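# Seat pin red-end-up in the hole of matching depth

## Task

The block has five holes, each a different depth. Insert the pin with its red end pointing up into the one hole that leaves exactly the red section above the block surface, no more and no less. The pin must stay there on its own once the grippers let go; anything the robot is still holding in position does not count.

## Robot and tools

Robot: two arms, left_arm and right_arm, each with a parallel two-finger gripper. The fingers extend along the gripper's own +z axis and close along its y axis. The reported hand point (end_effector_position) lies between the finger pads, about 1 cm short of the tips. The base of left_arm sits near (+0.007, +0.268, +0.411) m and right_arm near (-0.036, -0.234, +0.411) m. Both bases are slightly tilted, and any mounting plates and the metal frame behind them are fixed obstacles.

Frame: every position and orientation in calls and results uses one scene frame. Its origin is on the table top midway between the arms, +z is up, +x reaches out over the table, and left_arm is on the +y side. The arm names do not correspond to image sides. Positions are in metres. Orientations are quaternions written w first (qw, qx, qy, qz).

A 16-number row drives both arms at once in a single flat list. The first 8 numbers are left_arm: x, y, z, qw, qx, qy, qz, opening. The next 8 are right_arm in the same order. Position and quaternion are absolute targets for that gripper in the scene frame, not offsets. Opening runs from -1 (closed) to +1 (fully open, 0.094 m). Always fill in all 16 numbers. An arm that should stay still gets the exact pose from the last result, repeated in every call. To keep an orientation fixed, resend the same target quaternion each time rather than copying the drifted reported one. A target further than 0.6 m from the arm's last reported position, along any gripper axis, is rejected and nothing is sent.

Tools:
- execute_actions {actions, pictures}. actions holds zero or one item. An empty list only reports the state. {"rows": [[16 numbers], ...], "steps": n} plays up to 15 rows, one per control step of 1/30 s. steps is at most 15 and defaults to 15, and the final row repeats if rows run out. {"steps": n} without rows is a wait of up to 300 steps, counted from the previous result. pictures is a boolean controlling whether camera images come back; by default they do.
- move {target, speed}. target is one 16-number row as above. Each gripper follows a straight line toward its pose, both finishing together, over 0.5 to 10 s. speed is the path's top speed in m/s, 0.002 to 0.5, default 0.25; rotation is capped at twice that in rad/s. Openings are applied at the start. Paths do not avoid obstacles or the other arm. Grippers lag, can wander and can overshoot speed, especially with a nearly straight arm. Faster contact and targets set deeper past a surface mean harder pushing.
- wait {seconds}, 0 to 10: lets physics run without a new command.
- zoom_image {camera, region}: region is [x0, y0, x1, y1] in pixels, origin top-left, at most 504 by 504. Cameras are cam_head_left, cam_head_right, cam_high, cam_left_wrist, cam_right_wrist, all 504x504.
- read_manual {section}: licence texts only.
- finished_scene {scene}: ends and grades the current scene (pass its number). It cannot be undone. The goal must already hold and remain stable.

Control details: every step, the commanded pose is clamped to within 70 mm and 16 degrees of the measured pose. Inverse kinematics then favours position over orientation. Long moves therefore take several actions; check the reported pose and send the remainder. Arms often settle a centimetre or more short, usually low. Reported positions can be slightly wrong, especially at long reach. Joint ranges (rad), base to gripper: -2.880..2.880, 0.000..3.142, 0.000..3.019, -1.693..1.571, -1.571..1.571, -2.094..2.094.

Reading results: the state line lists each gripper's pose, left_arm then right_arm. grip_measured gives finger opening on the command scale; the last joint value is the opening in metres. Readings can be up to about 1 mm off. "Hand target" shows the pose the controller is currently driving toward. HELD marks steps where the clearance check blocked some or all of your row, and "pose unreachable" names the affected arm. A move result adds a "move:" line with the ending (done, off_target, moving, held, fault), any limits (paced means the pose was clipped, held means steps were blocked, possibly followed by a fast jump) and distance to target. If the ending names one arm only, the other finished normally. FAULT lines mean an arm stopped. MOTOR HOT appears from 85 °C; at 100 °C the arm drops whatever it holds and goes limp until cool. Results with pictures list any cameras whose calibration changed.

Gripping: to hold something, command an opening below grip_measured. About 0.03 below holds firmly, and a smaller margin holds more gently. Each pad pushes at most around 50–62 N, less on very thin parts.

Avoid: dropping the pin or pushing anything off the table, arms colliding or pressing into each other, slamming into the block, and long load-holding that overheats motors. Occasionally something may tug at the held pin or nudge loose objects, so verify the result with cameras before releasing and finishing.

Each tool is called after "Request:" as name(argument=value, ...), one argument or row to a line, values as JSON.

## Session

Request:
execute_actions(
  actions=[],
)

Scene clock: 0.00 s of 5600.00 s.
left_arm: end_effector_position=(+0.1949, -0.4246, +0.1343) grip_measured=+1.000 end_effector_quat_wxyz=(+0.588, +0.768, +0.248, -0.056) | right_arm: end_effector_position=(+0.0960, -0.5947, +0.1484) grip_measured=+1.000 end_effector_quat_wxyz=(+0.050, +0.520, +0.598, +0.608)
Joint positions: left_arm=[-1.318  2.889  1.507  1.039  0.068  1.299  0.094] | right_arm=[-1.63   2.844  1.682 -1.652 -0.868 -0.787  0.094]
Joint velocities: left_arm=[-0.005 -0.015 -0.022  0.002 -0.022 -0.051  0.   ] | right_arm=[-0.015 -0.015 -0.017 -0.022  0.051 -0.066  0.   ]
Hand target (left_arm): +0.197, -0.429, +0.139; +0.595, +0.763, +0.247, -0.056
Hand target (right_arm): +0.096, -0.600, +0.152; +0.053, +0.519, +0.601, +0.606

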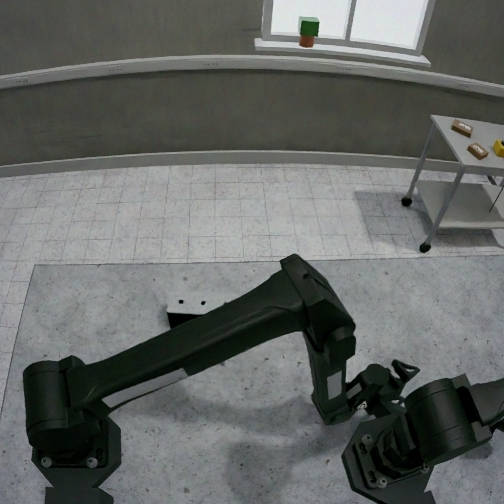

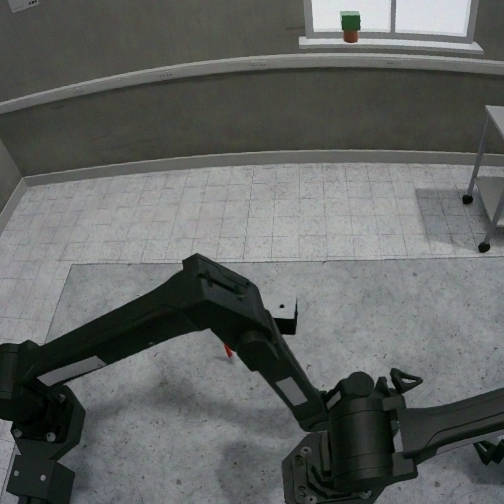

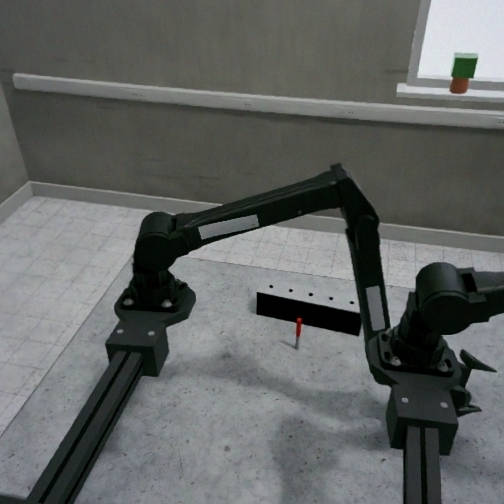

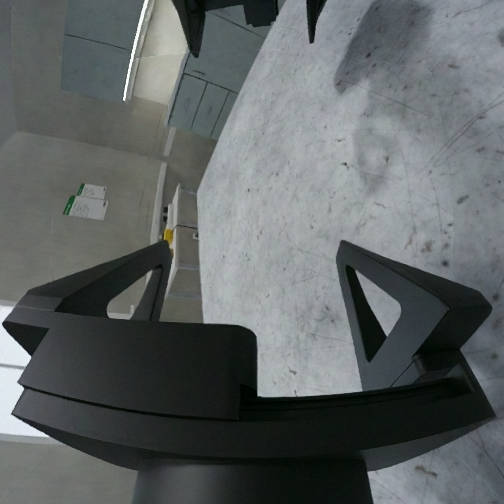

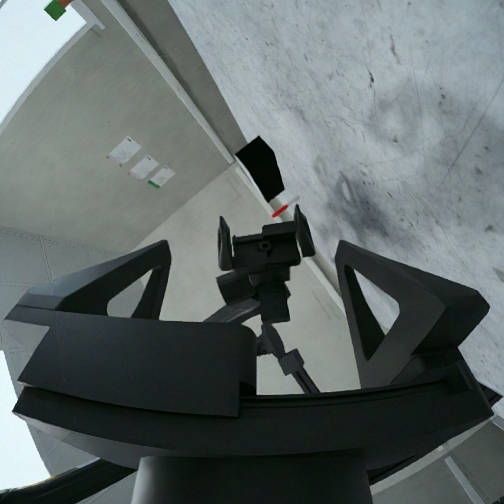

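Request:
move(
  target=[0.22,-0.05,0.26,0,0.5,0.866,0,1,0.096,-0.5947,0.1484,0.05,0.52,0.598,0.608,1],
  speed=0.3,
)

Request:
move(
  target=[0.3,0.0,0.24,0,0,1,0,1,0.096,-0.5947,0.1484,0.05,0.52,0.598,0.608,1],
  speed=0.3,
)

Scene clock: 11.17 s of 5600.00 s.
left_arm: end_effector_position=(+0.2117, -0.0484, +0.2598) grip_measured=+1.000 end_effector_quat_wxyz=(-0.003, +0.508, +0.861, -0.002) | right_arm: end_effector_position=(+0.0960, -0.5947, +0.1484) grip_measured=+1.000 end_effector_quat_wxyz=(+0.050, +0.520, +0.598, +0.608)
Joint positions: left_arm=[-1.071  1.984  0.792 -0.381 -0.106  0.066  0.094] | right_arm=[-1.63   2.844  1.682 -1.652 -0.868 -0.787  0.094]
Joint velocities: left_arm=[-0.005 -0.005  0.002  0.002 -0.022 -0.007  0.   ] | right_arm=[-0.005  0.005  0.002 -0.017 -0.051  0.007  0.   ]
Hand target (left_arm): +0.211, -0.047, +0.265; -0.003, +0.500, +0.866, -0.003
Hand target (right_arm): +0.096, -0.595, +0.148; +0.050, +0.520, +0.598, +0.608
Off the commanded pose (left_arm): 0.008 m, 1 deg.
Off the commanded pose (right_arm): 0.000 m, 0 deg.
After step 90, 4.60 s passed at rest.
move: done
camera_calibration (this result's frames):
cam_left_wrist: T_world_to_cam=[[-0.87204, -0.489414, 0.00447849, 0.162187], [-0.39303, 0.705697, 0.589507, -0.0274443], [-0.291674, 0.512314, -0.807751, 0.421925], [0, 0, 0, 1]] pos_world=[0.253711, -0.117414, 0.356263]

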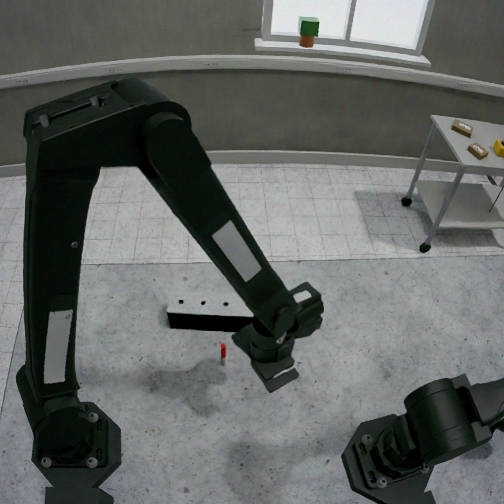

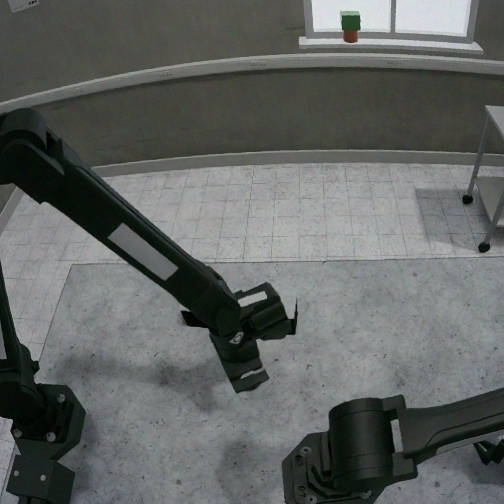

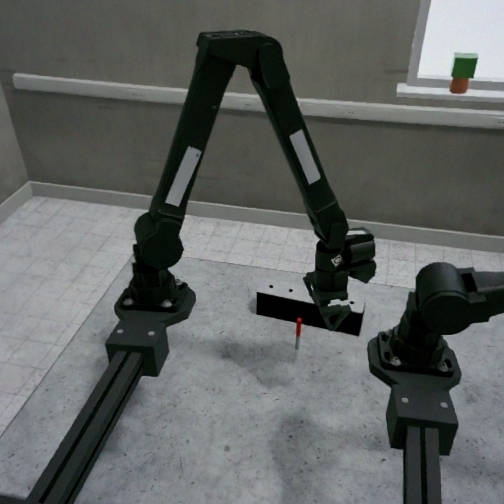

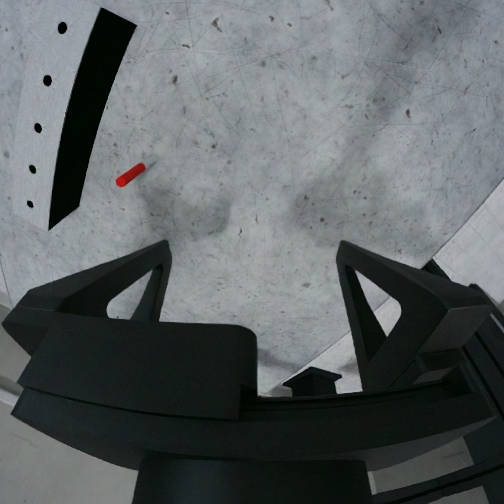

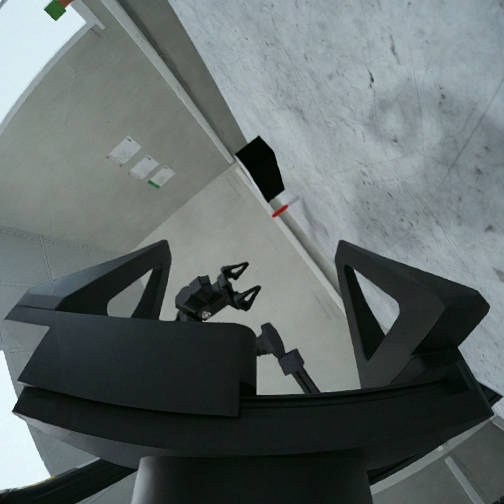

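Scene clock: 13.50 s of 5600.00 s.
left_arm: end_effector_position=(+0.2881, +0.0081, +0.2447) grip_measured=+1.000 end_effector_quat_wxyz=(-0.007, +0.011, +1.000, +0.003) | right_arm: end_effector_position=(+0.0960, -0.5947, +0.1484) grip_measured=+1.000 end_effector_quat_wxyz=(+0.050, +0.520, +0.598, +0.608)
Joint positions: left_arm=[-0.818  2.005  0.812 -0.364 -0.103 -0.723  0.094] | right_arm=[-1.63   2.844  1.682 -1.652 -0.868 -0.787  0.094]
Joint velocities: left_arm=[-0.015 -0.005  0.002  0.007 -0.007 -0.022  0.   ] | right_arm=[ 0.005 -0.015  0.002  0.002 -0.051  0.022  0.   ]
Hand target (left_arm): +0.297, +0.000, +0.240; -0.002, -0.000, +1.000, -0.002
Hand target (right_arm): +0.096, -0.595, +0.148; +0.050, +0.520, +0.598, +0.608
Off the commanded pose (left_arm): 0.015 m, 2 deg.
Off the commanded pose (right_arm): 0.000 m, 0 deg.
move: off_target (left_arm)
camera_calibration (this result's frames):
cam_left_wrist: T_world_to_cam=[[-0.0161025, -0.999844, -0.00722004, 0.0170029], [-0.801338, 0.00858621, 0.59815, 0.0927999], [-0.597995, 0.0154174, -0.801352, 0.493739], [0, 0, 0, 1]] pos_world=[0.369892, 0.00859124, 0.340273]

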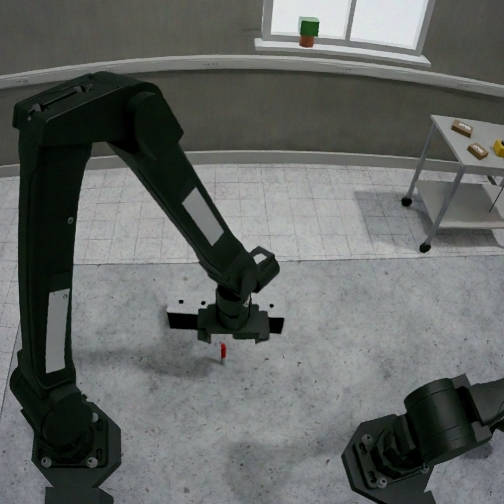

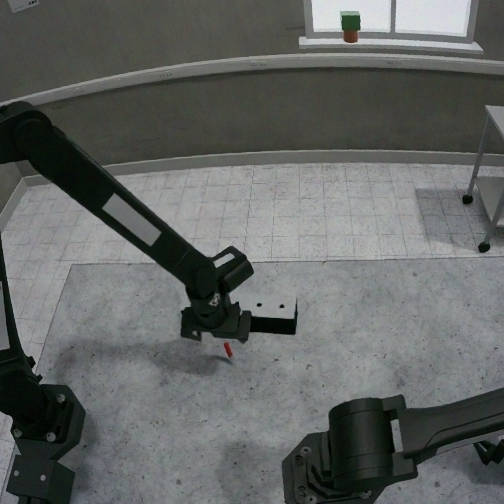

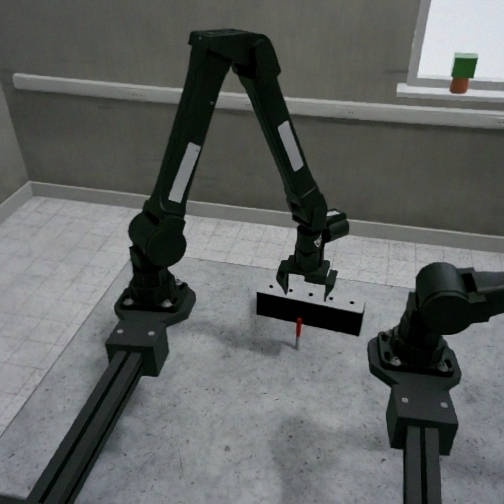

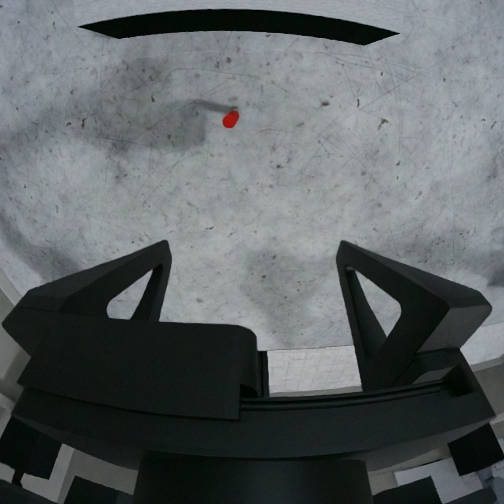

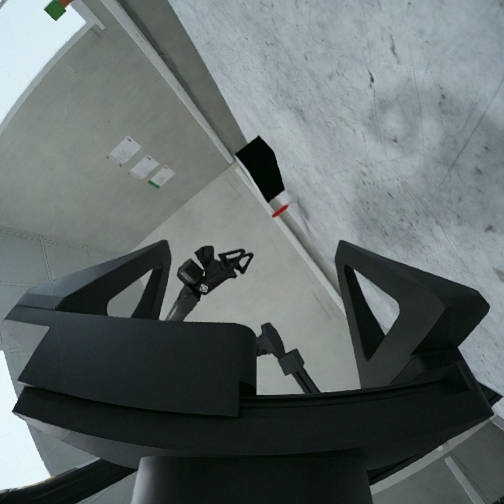

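Request:
move(
  target=[0.35,0.03,0.13,0,0,1,0,1,0.096,-0.5947,0.1484,0.05,0.52,0.598,0.608,1],
)

Scene clock: 18.00 s of 5600.00 s.
left_arm: end_effector_position=(+0.3409, +0.0372, +0.1319) grip_measured=+1.000 end_effector_quat_wxyz=(-0.009, -0.009, +1.000, +0.005) | right_arm: end_effector_position=(+0.0960, -0.5947, +0.1484) grip_measured=+1.000 end_effector_quat_wxyz=(+0.050, +0.520, +0.598, +0.608)
Joint positions: left_arm=[-0.651  2.329  0.97  -0.185 -0.101 -0.597  0.094] | right_arm=[-1.63   2.844  1.682 -1.652 -0.868 -0.787  0.094]
Joint velocities: left_arm=[ 0.005  0.005 -0.012  0.007  0.081 -0.037  0.   ] | right_arm=[-0.005 -0.005 -0.002 -0.007 -0.095 -0.081  0.   ]
Hand target (left_arm): +0.349, +0.030, +0.131; -0.001, -0.000, +1.000, -0.002
Hand target (right_arm): +0.096, -0.595, +0.148; +0.050, +0.520, +0.598, +0.608
Off the commanded pose (left_arm): 0.012 m, 2 deg.
Off the commanded pose (right_arm): 0.000 m, 0 deg.
After step 90, 0.50 s passed at rest.
move: off_target (left_arm)
camera_calibration (this result's frames):
cam_left_wrist: T_world_to_cam=[[0.0245576, -0.999627, -0.0119772, 0.032832], [-0.79911, -0.0268275, 0.600586, 0.202552], [-0.600683, -0.00517786, -0.79947, 0.435882], [0, 0, 0, 1]] pos_world=[0.422882, 0.0405107, 0.227218]

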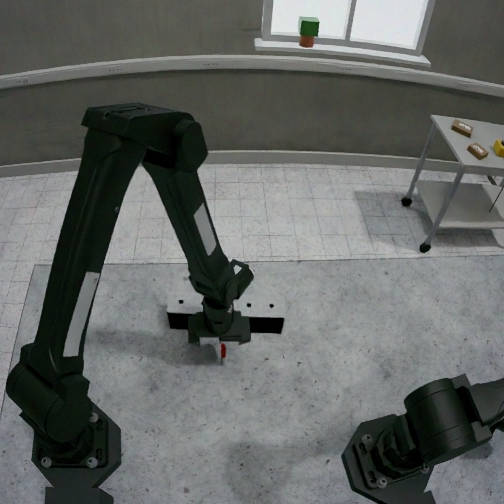

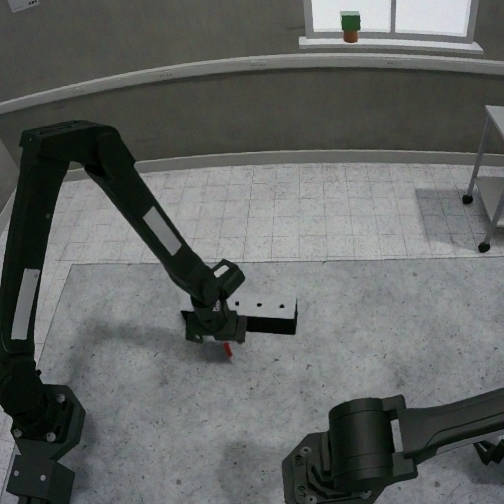

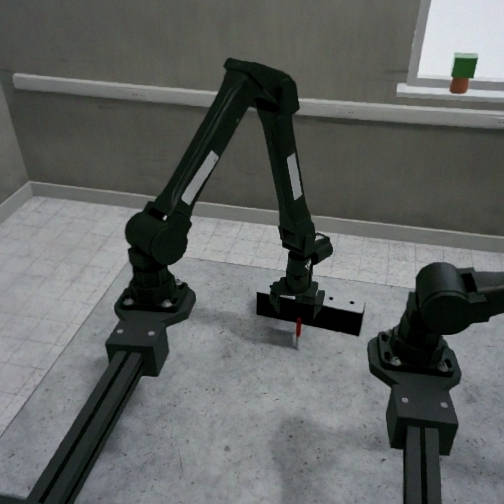

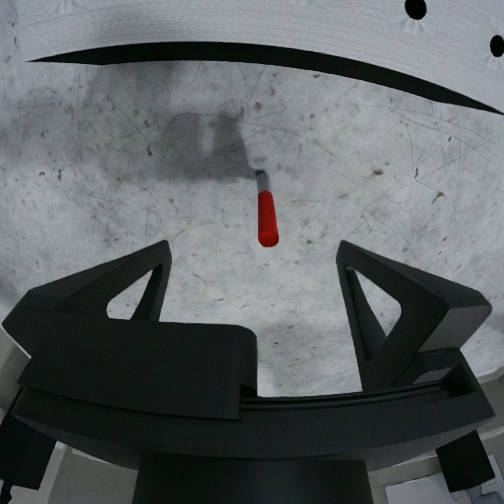

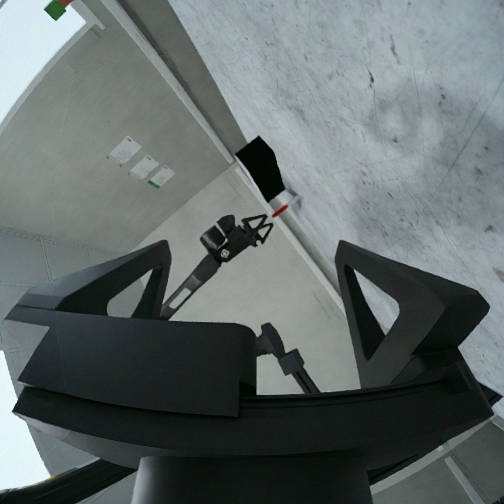

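Request:
move(
  target=[0.35,0.022,0.093,0,0,1,0,0,0.096,-0.5947,0.1484,0.05,0.52,0.598,0.608,1],
  speed=0.1,
)

Scene clock: 22.93 s of 5600.00 s.
left_arm: end_effector_position=(+0.3476, +0.0285, +0.0978) grip_measured=+0.002 end_effector_quat_wxyz=(-0.005, -0.008, +1.000, +0.003) | right_arm: end_effector_position=(+0.0960, -0.5947, +0.1484) grip_measured=+1.000 end_effector_quat_wxyz=(+0.050, +0.520, +0.598, +0.608)
Joint positions: left_arm=[-0.651  2.428  1.038 -0.145 -0.101 -0.594  0.047] | right_arm=[-1.63   2.844  1.682 -1.652 -0.868 -0.787  0.094]
Joint velocities: left_arm=[ 0.005 -0.005 -0.002 -0.007 -0.022 -0.007 -0.   ] | right_arm=[-0.015 -0.005  0.022 -0.012 -0.037 -0.007  0.   ]
Hand target (left_arm): +0.350, +0.022, +0.093; +0.000, +0.000, +1.000, -0.000
Hand target (right_arm): +0.096, -0.595, +0.148; +0.050, +0.520, +0.598, +0.608
Off the commanded pose (left_arm): 0.008 m, 1 deg.
Off the commanded pose (right_arm): 0.000 m, 0 deg.
After step 90, 1.13 s passed at rest.
move: done
camera_calibration (this result's frames):
cam_left_wrist: T_world_to_cam=[[0.022549, -0.999724, -0.00655053, 0.0237284], [-0.803915, -0.0220268, 0.594336, 0.230293], [-0.594316, -0.00813561, -0.80419, 0.410993], [0, 0, 0, 1]] pos_world=[0.428861, 0.0321382, 0.1938]

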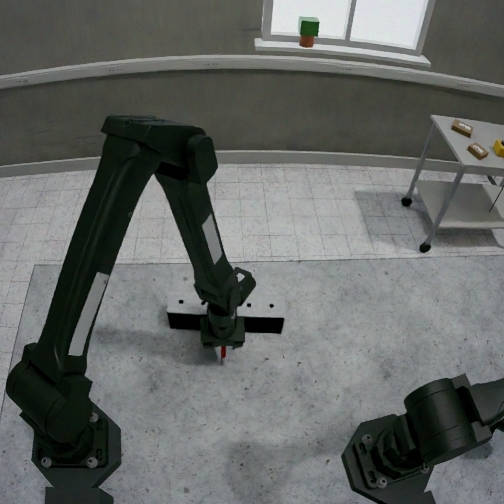

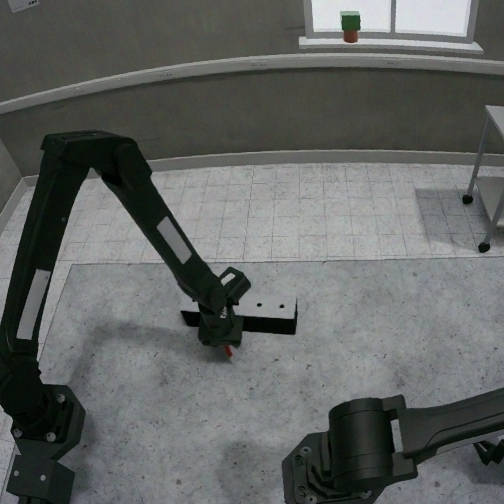

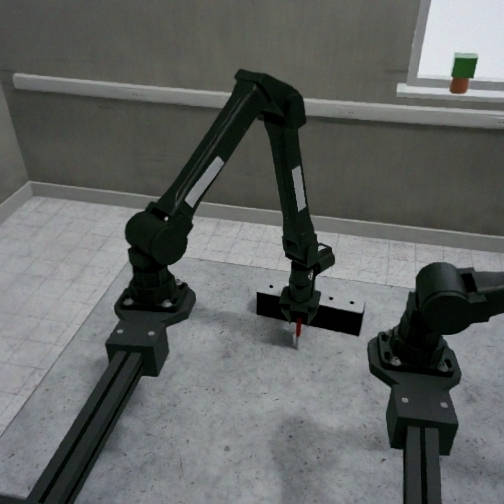

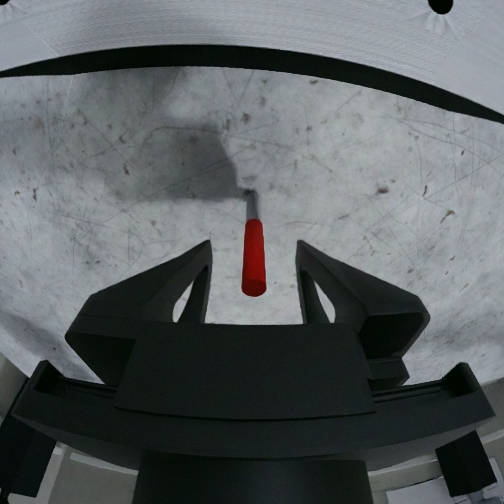

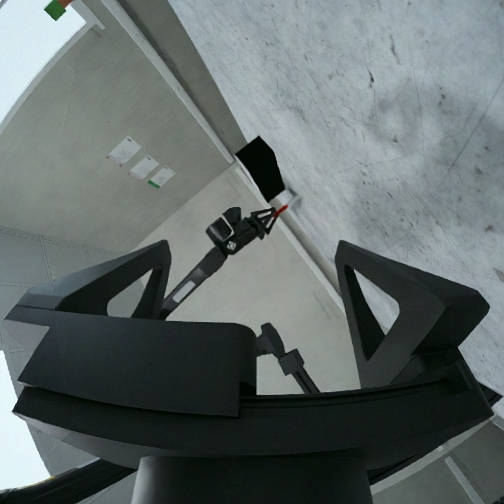

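Request:
move(
  target=[0.341,0.024,0.088,0,0,1,0,-0.4,0.096,-0.5947,0.1484,0.05,0.52,0.598,0.608,1],
  speed=0.05,
)

Request:
move(
  target=[0.341,0.024,0.088,0,0,1,0,-0.8,0.096,-0.5947,0.1484,0.05,0.52,0.598,0.608,1],
  speed=0.05,
)

Scene clock: 27.67 s of 5600.00 s.
left_arm: end_effector_position=(+0.3498, +0.0224, +0.0970) grip_measured=-0.398 end_effector_quat_wxyz=(+0.005, -0.005, +1.000, -0.004) | right_arm: end_effector_position=(+0.0960, -0.5947, +0.1484) grip_measured=+1.000 end_effector_quat_wxyz=(+0.050, +0.520, +0.598, +0.608)
Joint positions: left_arm=[-0.66   2.431  1.038 -0.119 -0.101 -0.594  0.028] | right_arm=[-1.63   2.844  1.682 -1.652 -0.868 -0.787  0.094]
Joint velocities: left_arm=[ 0.005  0.005 -0.002  0.007 -0.037  0.037 -0.001] | right_arm=[ 0.005 -0.015  0.002  0.002 -0.007 -0.066  0.   ]
Hand target (left_arm): +0.341, +0.024, +0.088; +0.000, -0.000, +1.000, +0.000
Hand target (right_arm): +0.096, -0.595, +0.148; +0.050, +0.520, +0.598, +0.608
Off the commanded pose (left_arm): 0.013 m, 1 deg.
Off the commanded pose (right_arm): 0.000 m, 0 deg.
After step 90, 0.97 s passed at rest.
move: off_target (left_arm)
camera_calibration (this result's frames):
cam_left_wrist: T_world_to_cam=[[0.0161489, -0.999844, 0.00714593, 0.0185035], [-0.815487, -0.00903527, 0.578705, 0.237653], [-0.57855, -0.0151729, -0.815506, 0.407326], [0, 0, 0, 1]] pos_world=[0.429163, 0.0268282, 0.194513]

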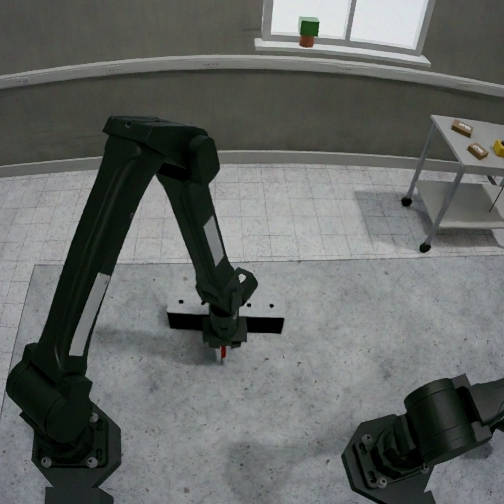

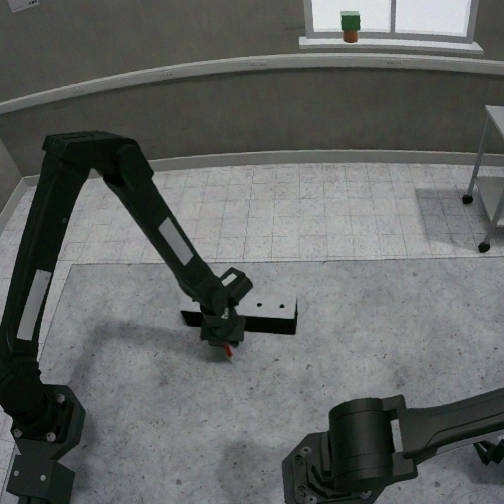

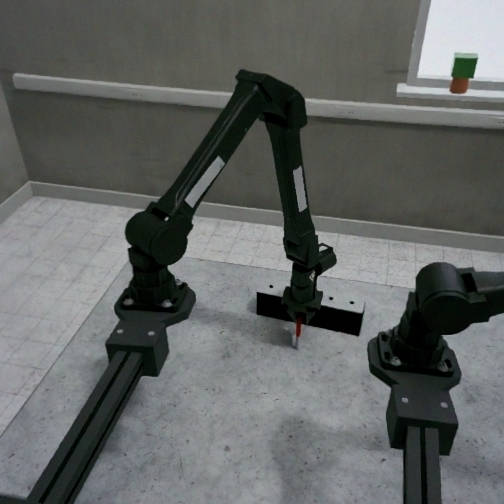

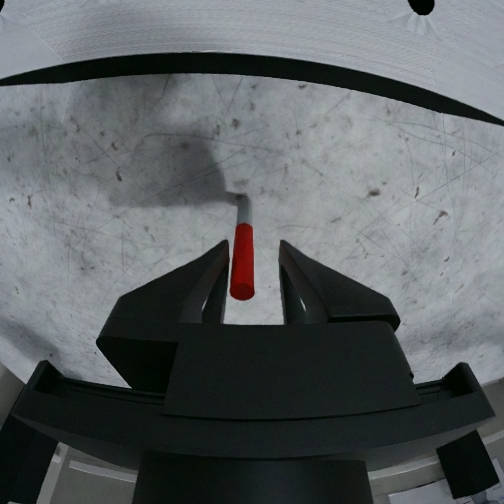

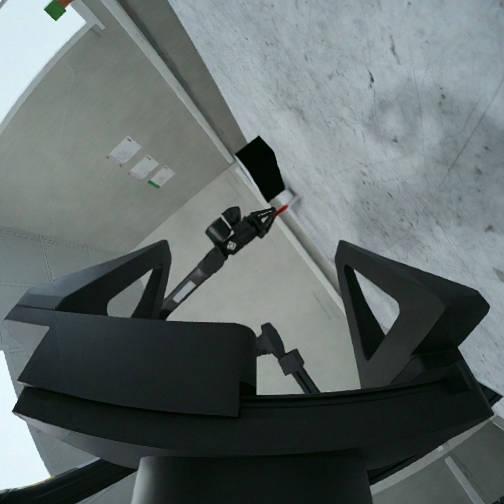

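Scene clock: 28.37 s of 5600.00 s.
left_arm: end_effector_position=(+0.3494, +0.0225, +0.0967) grip_measured=-0.764 end_effector_quat_wxyz=(+0.005, -0.005, +1.000, -0.004) | right_arm: end_effector_position=(+0.0960, -0.5947, +0.1484) grip_measured=+1.000 end_effector_quat_wxyz=(+0.050, +0.520, +0.598, +0.608)
Joint positions: left_arm=[-0.66   2.431  1.038 -0.119 -0.1   -0.594  0.011] | right_arm=[-1.63   2.844  1.682 -1.652 -0.868 -0.787  0.094]
Joint velocities: left_arm=[-0.005  0.005  0.002  0.002 -0.037  0.051  0.   ] | right_arm=[-0.005 -0.005  0.007  0.002 -0.051 -0.022  0.   ]
Hand target (left_arm): +0.341, +0.024, +0.088; -0.000, +0.000, +1.000, +0.000
Hand target (right_arm): +0.096, -0.595, +0.148; +0.050, +0.520, +0.598, +0.608
Off the commanded pose (left_arm): 0.012 m, 1 deg.
Off the commanded pose (right_arm): 0.000 m, 0 deg.
move: off_target (left_arm)
camera_calibration (this result's frames):
cam_left_wrist: T_world_to_cam=[[0.0160724, -0.999846, 0.00703135, 0.0186557], [-0.814999, -0.00902652, 0.579391, 0.237317], [-0.579239, -0.0150428, -0.815019, 0.407081], [0, 0, 0, 1]] pos_world=[0.42891, 0.0269186, 0.194148]

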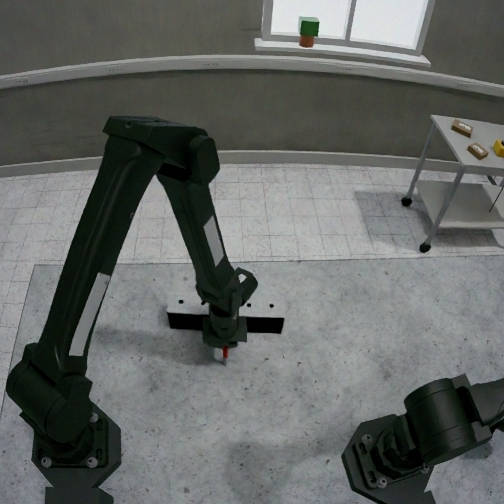

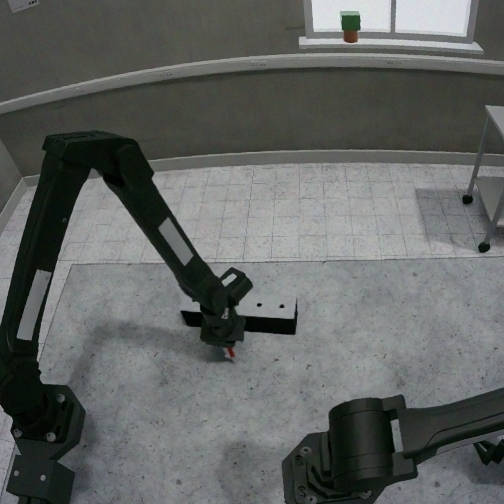

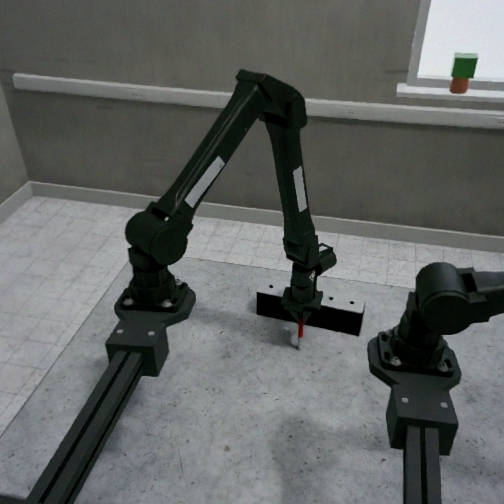

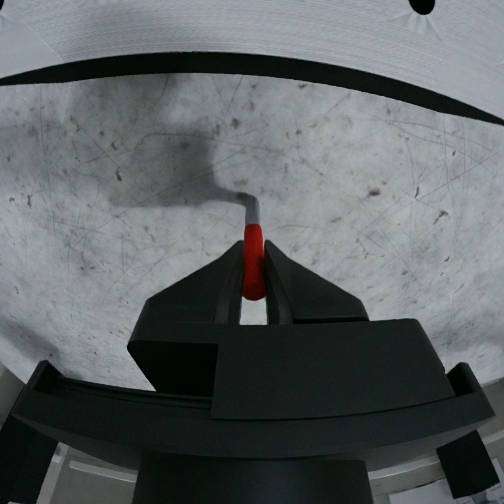

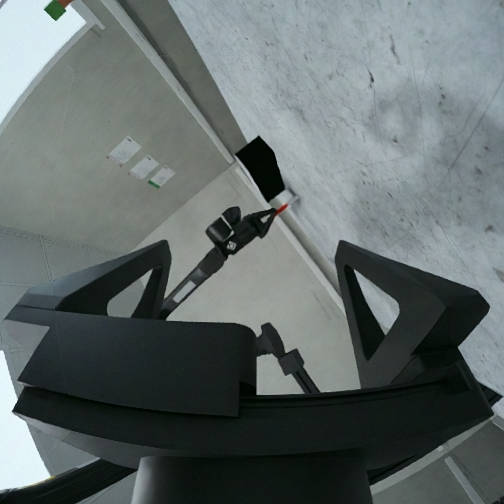

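Request:
move(
  target=[0.35,0.022,0.22,0,0,1,0,-0.8,0.096,-0.5947,0.1484,0.05,0.52,0.598,0.608,1],
)

Request:
move(
  target=[0.49,0.018,0.21,0,0,1,0,-0.8,0.096,-0.5947,0.1484,0.05,0.52,0.598,0.608,1],
  speed=0.15,
)

Scene clock: 32.37 s of 5600.00 s.
left_arm: end_effector_position=(+0.3579, +0.0194, +0.2229) grip_measured=-0.764 end_effector_quat_wxyz=(+0.008, +0.004, +1.000, -0.006) | right_arm: end_effector_position=(+0.0960, -0.5947, +0.1484) grip_measured=+1.000 end_effector_quat_wxyz=(+0.050, +0.520, +0.598, +0.608)
Joint positions: left_arm=[-0.685  2.09   0.933 -0.351 -0.102 -0.6    0.011] | right_arm=[-1.63   2.844  1.682 -1.652 -0.868 -0.787  0.094]
Joint velocities: left_arm=[-0.005 -0.005 -0.017  0.012 -0.037 -0.11  -0.   ] | right_arm=[-0.005 -0.005 -0.007  0.007  0.081 -0.066  0.   ]
Hand target (left_arm): +0.350, +0.022, +0.219; +0.000, -0.000, +1.000, +0.000
Hand target (right_arm): +0.096, -0.595, +0.148; +0.050, +0.520, +0.598, +0.608
Off the commanded pose (left_arm): 0.009 m, 1 deg.
Off the commanded pose (right_arm): 0.000 m, 0 deg.
move: done
camera_calibration (this result's frames):
cam_left_wrist: T_world_to_cam=[[-0.0020241, -0.999939, 0.0108245, 0.020196], [-0.818502, 0.00787532, 0.574449, 0.173064], [-0.5745, -0.00769712, -0.818469, 0.51368], [0, 0, 0, 1]] pos_world=[0.436803, 0.0227857, 0.320796]

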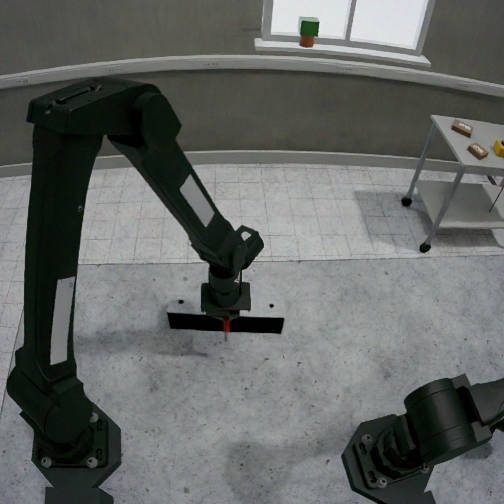

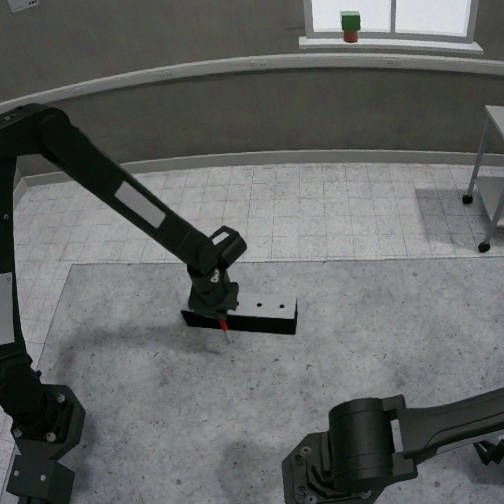

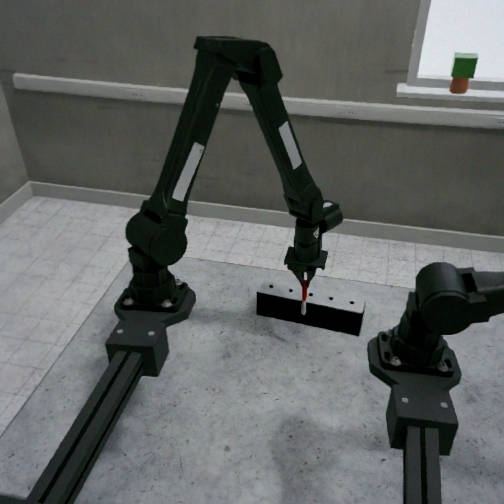

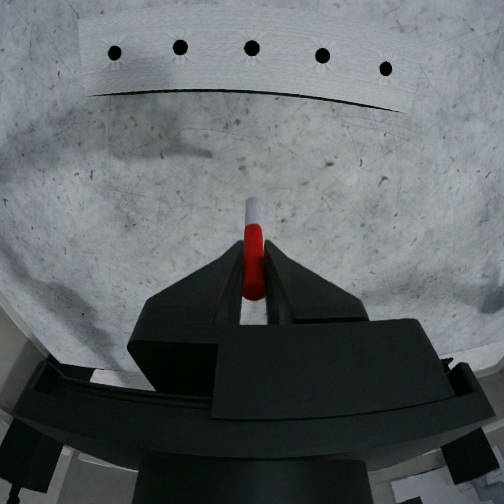

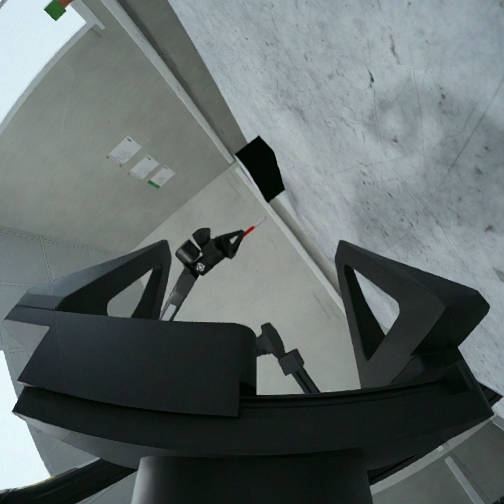

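Scene clock: 33.63 s of 5600.00 s.
left_arm: end_effector_position=(+0.4792, +0.0250, +0.2117) grip_measured=-0.764 end_effector_quat_wxyz=(-0.004, -0.008, +1.000, +0.002) | right_arm: end_effector_position=(+0.0960, -0.5947, +0.1484) grip_measured=+1.000 end_effector_quat_wxyz=(+0.050, +0.520, +0.598, +0.608)
Joint positions: left_arm=[-0.544  2.231  1.279 -0.569 -0.095 -0.486  0.011] | right_arm=[-1.63   2.844  1.682 -1.652 -0.868 -0.787  0.094]
Joint velocities: left_arm=[-0.015 -0.005 -0.002 -0.032 -0.007 -0.022 -0.002] | right_arm=[ 0.005 -0.015 -0.007 -0.007 -0.022  0.022  0.   ]
Hand target (left_arm): +0.490, +0.019, +0.210; -0.000, -0.000, +1.000, -0.002
Hand target (right_arm): +0.096, -0.595, +0.148; +0.050, +0.520, +0.598, +0.608
Off the commanded pose (left_arm): 0.013 m, 1 deg.
Off the commanded pose (right_arm): 0.000 m, 0 deg.
move: off_target (left_arm)
camera_calibration (this result's frames):
cam_left_wrist: T_world_to_cam=[[0.0225009, -0.999737, -0.00444084, 0.017641], [-0.805125, -0.0207537, 0.592742, 0.269152], [-0.592678, -0.00976177, -0.80538, 0.580257], [0, 0, 0, 1]] pos_world=[0.56021, 0.0288866, 0.307868]

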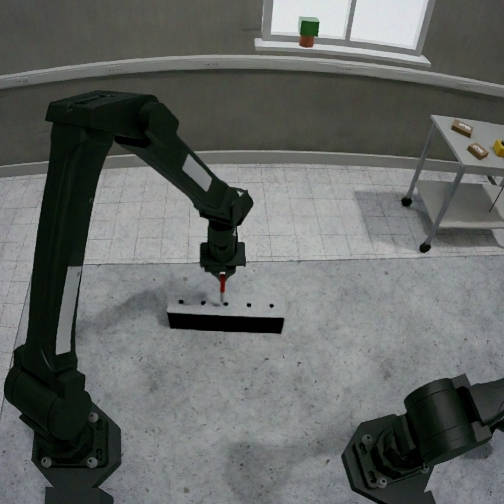

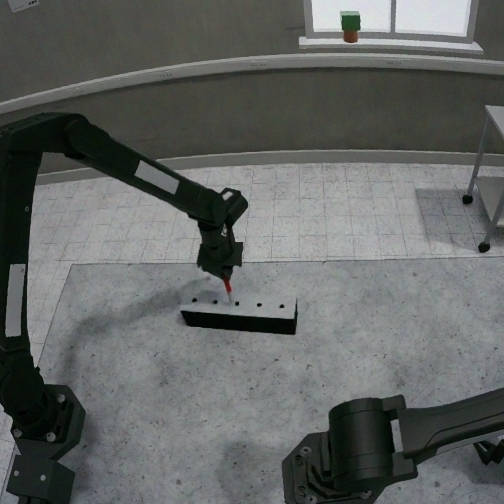

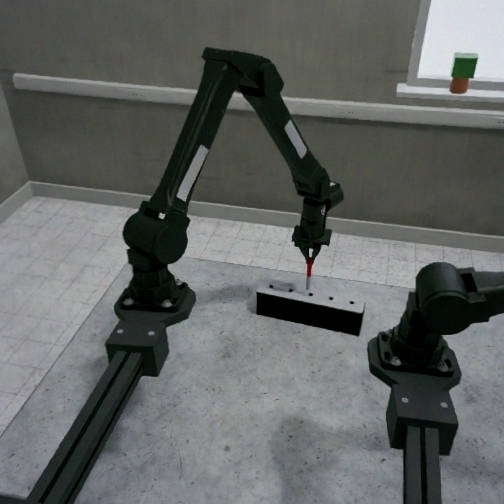

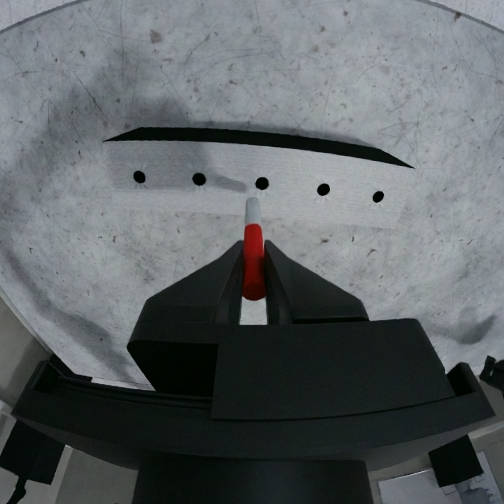

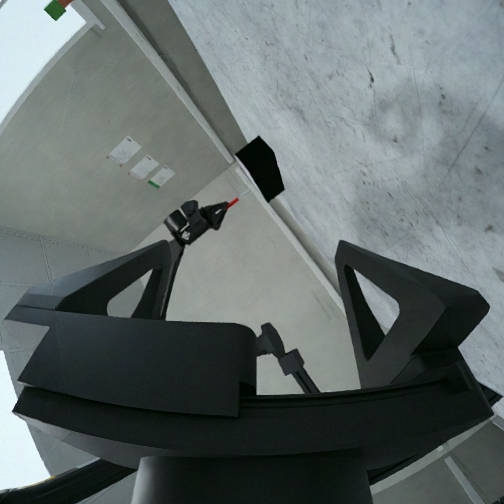

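Request:
move(
  target=[0.495,0.008,0.19,0.005,0,1,-0.004,-0.8,0.096,-0.5947,0.1484,0.05,0.52,0.598,0.608,1],
  speed=0.05,
)

Request:
zoom_image(
  camera="cam_left_wrist",
  region=[190,150,320,280],
)

Request:
zoom_image(
  camera="cam_high",
  region=[260,240,360,340],
)

Scene clock: 38.67 s of 5600.00 s.
left_arm: end_effector_position=(+0.4795, +0.0218, +0.1899) grip_measured=-0.764 end_effector_quat_wxyz=(-0.010, -0.006, +1.000, +0.005) | right_arm: end_effector_position=(+0.0960, -0.5947, +0.1484) grip_measured=+1.000 end_effector_quat_wxyz=(+0.050, +0.520, +0.598, +0.608)
Joint positions: left_arm=[-0.545  2.287  1.311 -0.559 -0.095 -0.484  0.011] | right_arm=[-1.63   2.844  1.682 -1.652 -0.868 -0.787  0.094]
Joint velocities: left_arm=[ 0.005  0.005 -0.007  0.002  0.007 -0.022 -0.001] | right_arm=[-0.015 -0.015 -0.007 -0.007  0.037  0.007  0.   ]
Hand target (left_arm): +0.495, +0.009, +0.190; +0.005, +0.000, +1.000, -0.004
Hand target (right_arm): +0.096, -0.595, +0.148; +0.050, +0.520, +0.598, +0.608
Off the commanded pose (left_arm): 0.021 m, 2 deg.
Off the commanded pose (right_arm): 0.000 m, 0 deg.
After step 90, 0.97 s passed at rest.
move: off_target (left_arm)
camera_calibration (this result's frames):
cam_left_wrist: T_world_to_cam=[[0.0180493, -0.999779, -0.0107364, 0.0176597], [-0.797965, -0.0208743, 0.602343, 0.277028], [-0.602434, -0.00230463, -0.798165, 0.565937], [0, 0, 0, 1]] pos_world=[0.561679, 0.0247429, 0.285036]

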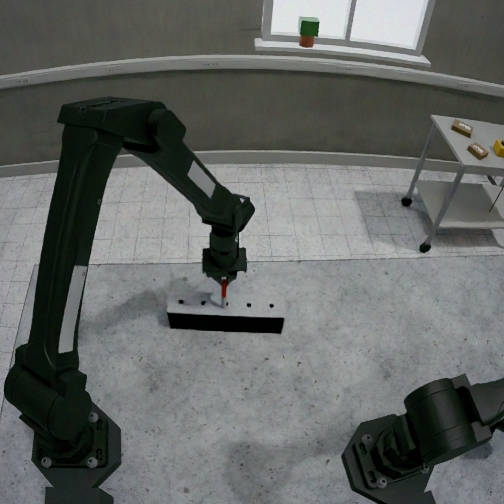

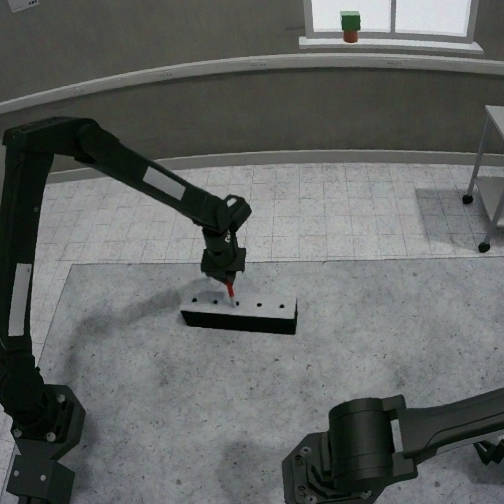

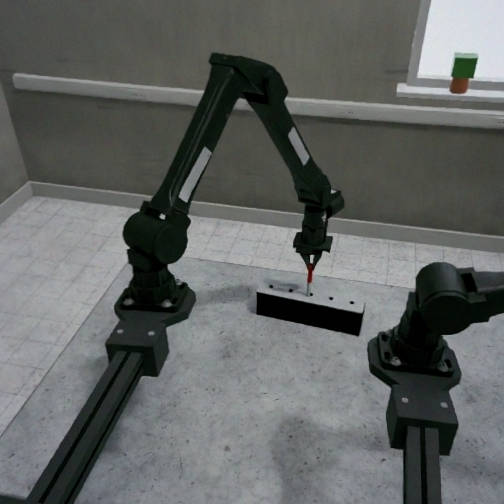

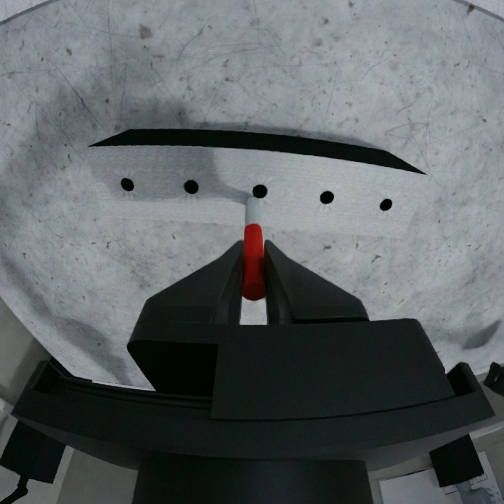

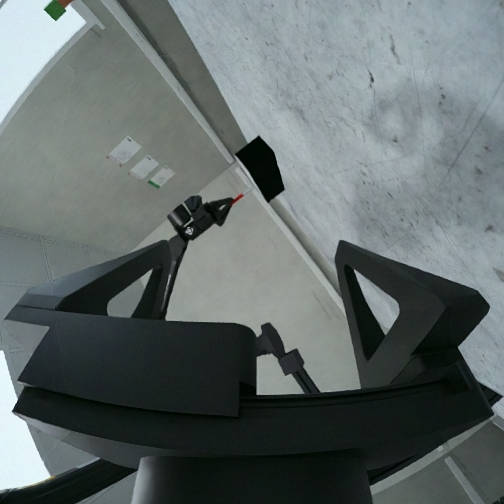

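Region (190, 150, 320, 280) of cam_left_wrist's 504x504 image, scaled by 3.877, with more detail than that image has.

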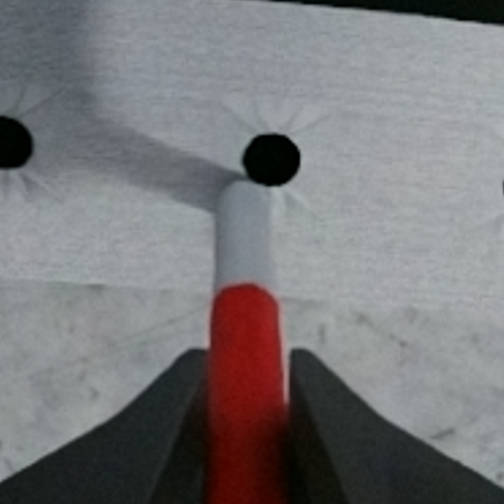

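Region (260, 240, 360, 340) of cam_high's 504x504 image, scaled by 5.040, with more detail than that image has.

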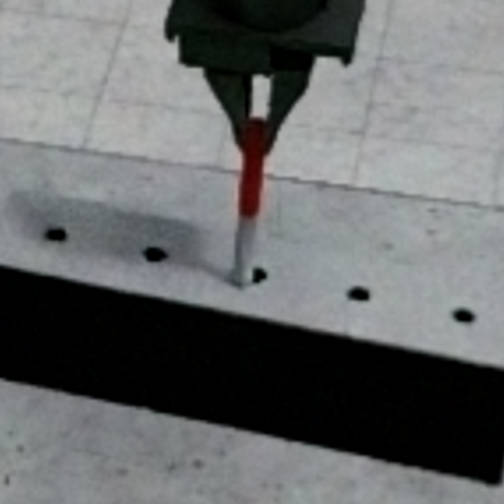

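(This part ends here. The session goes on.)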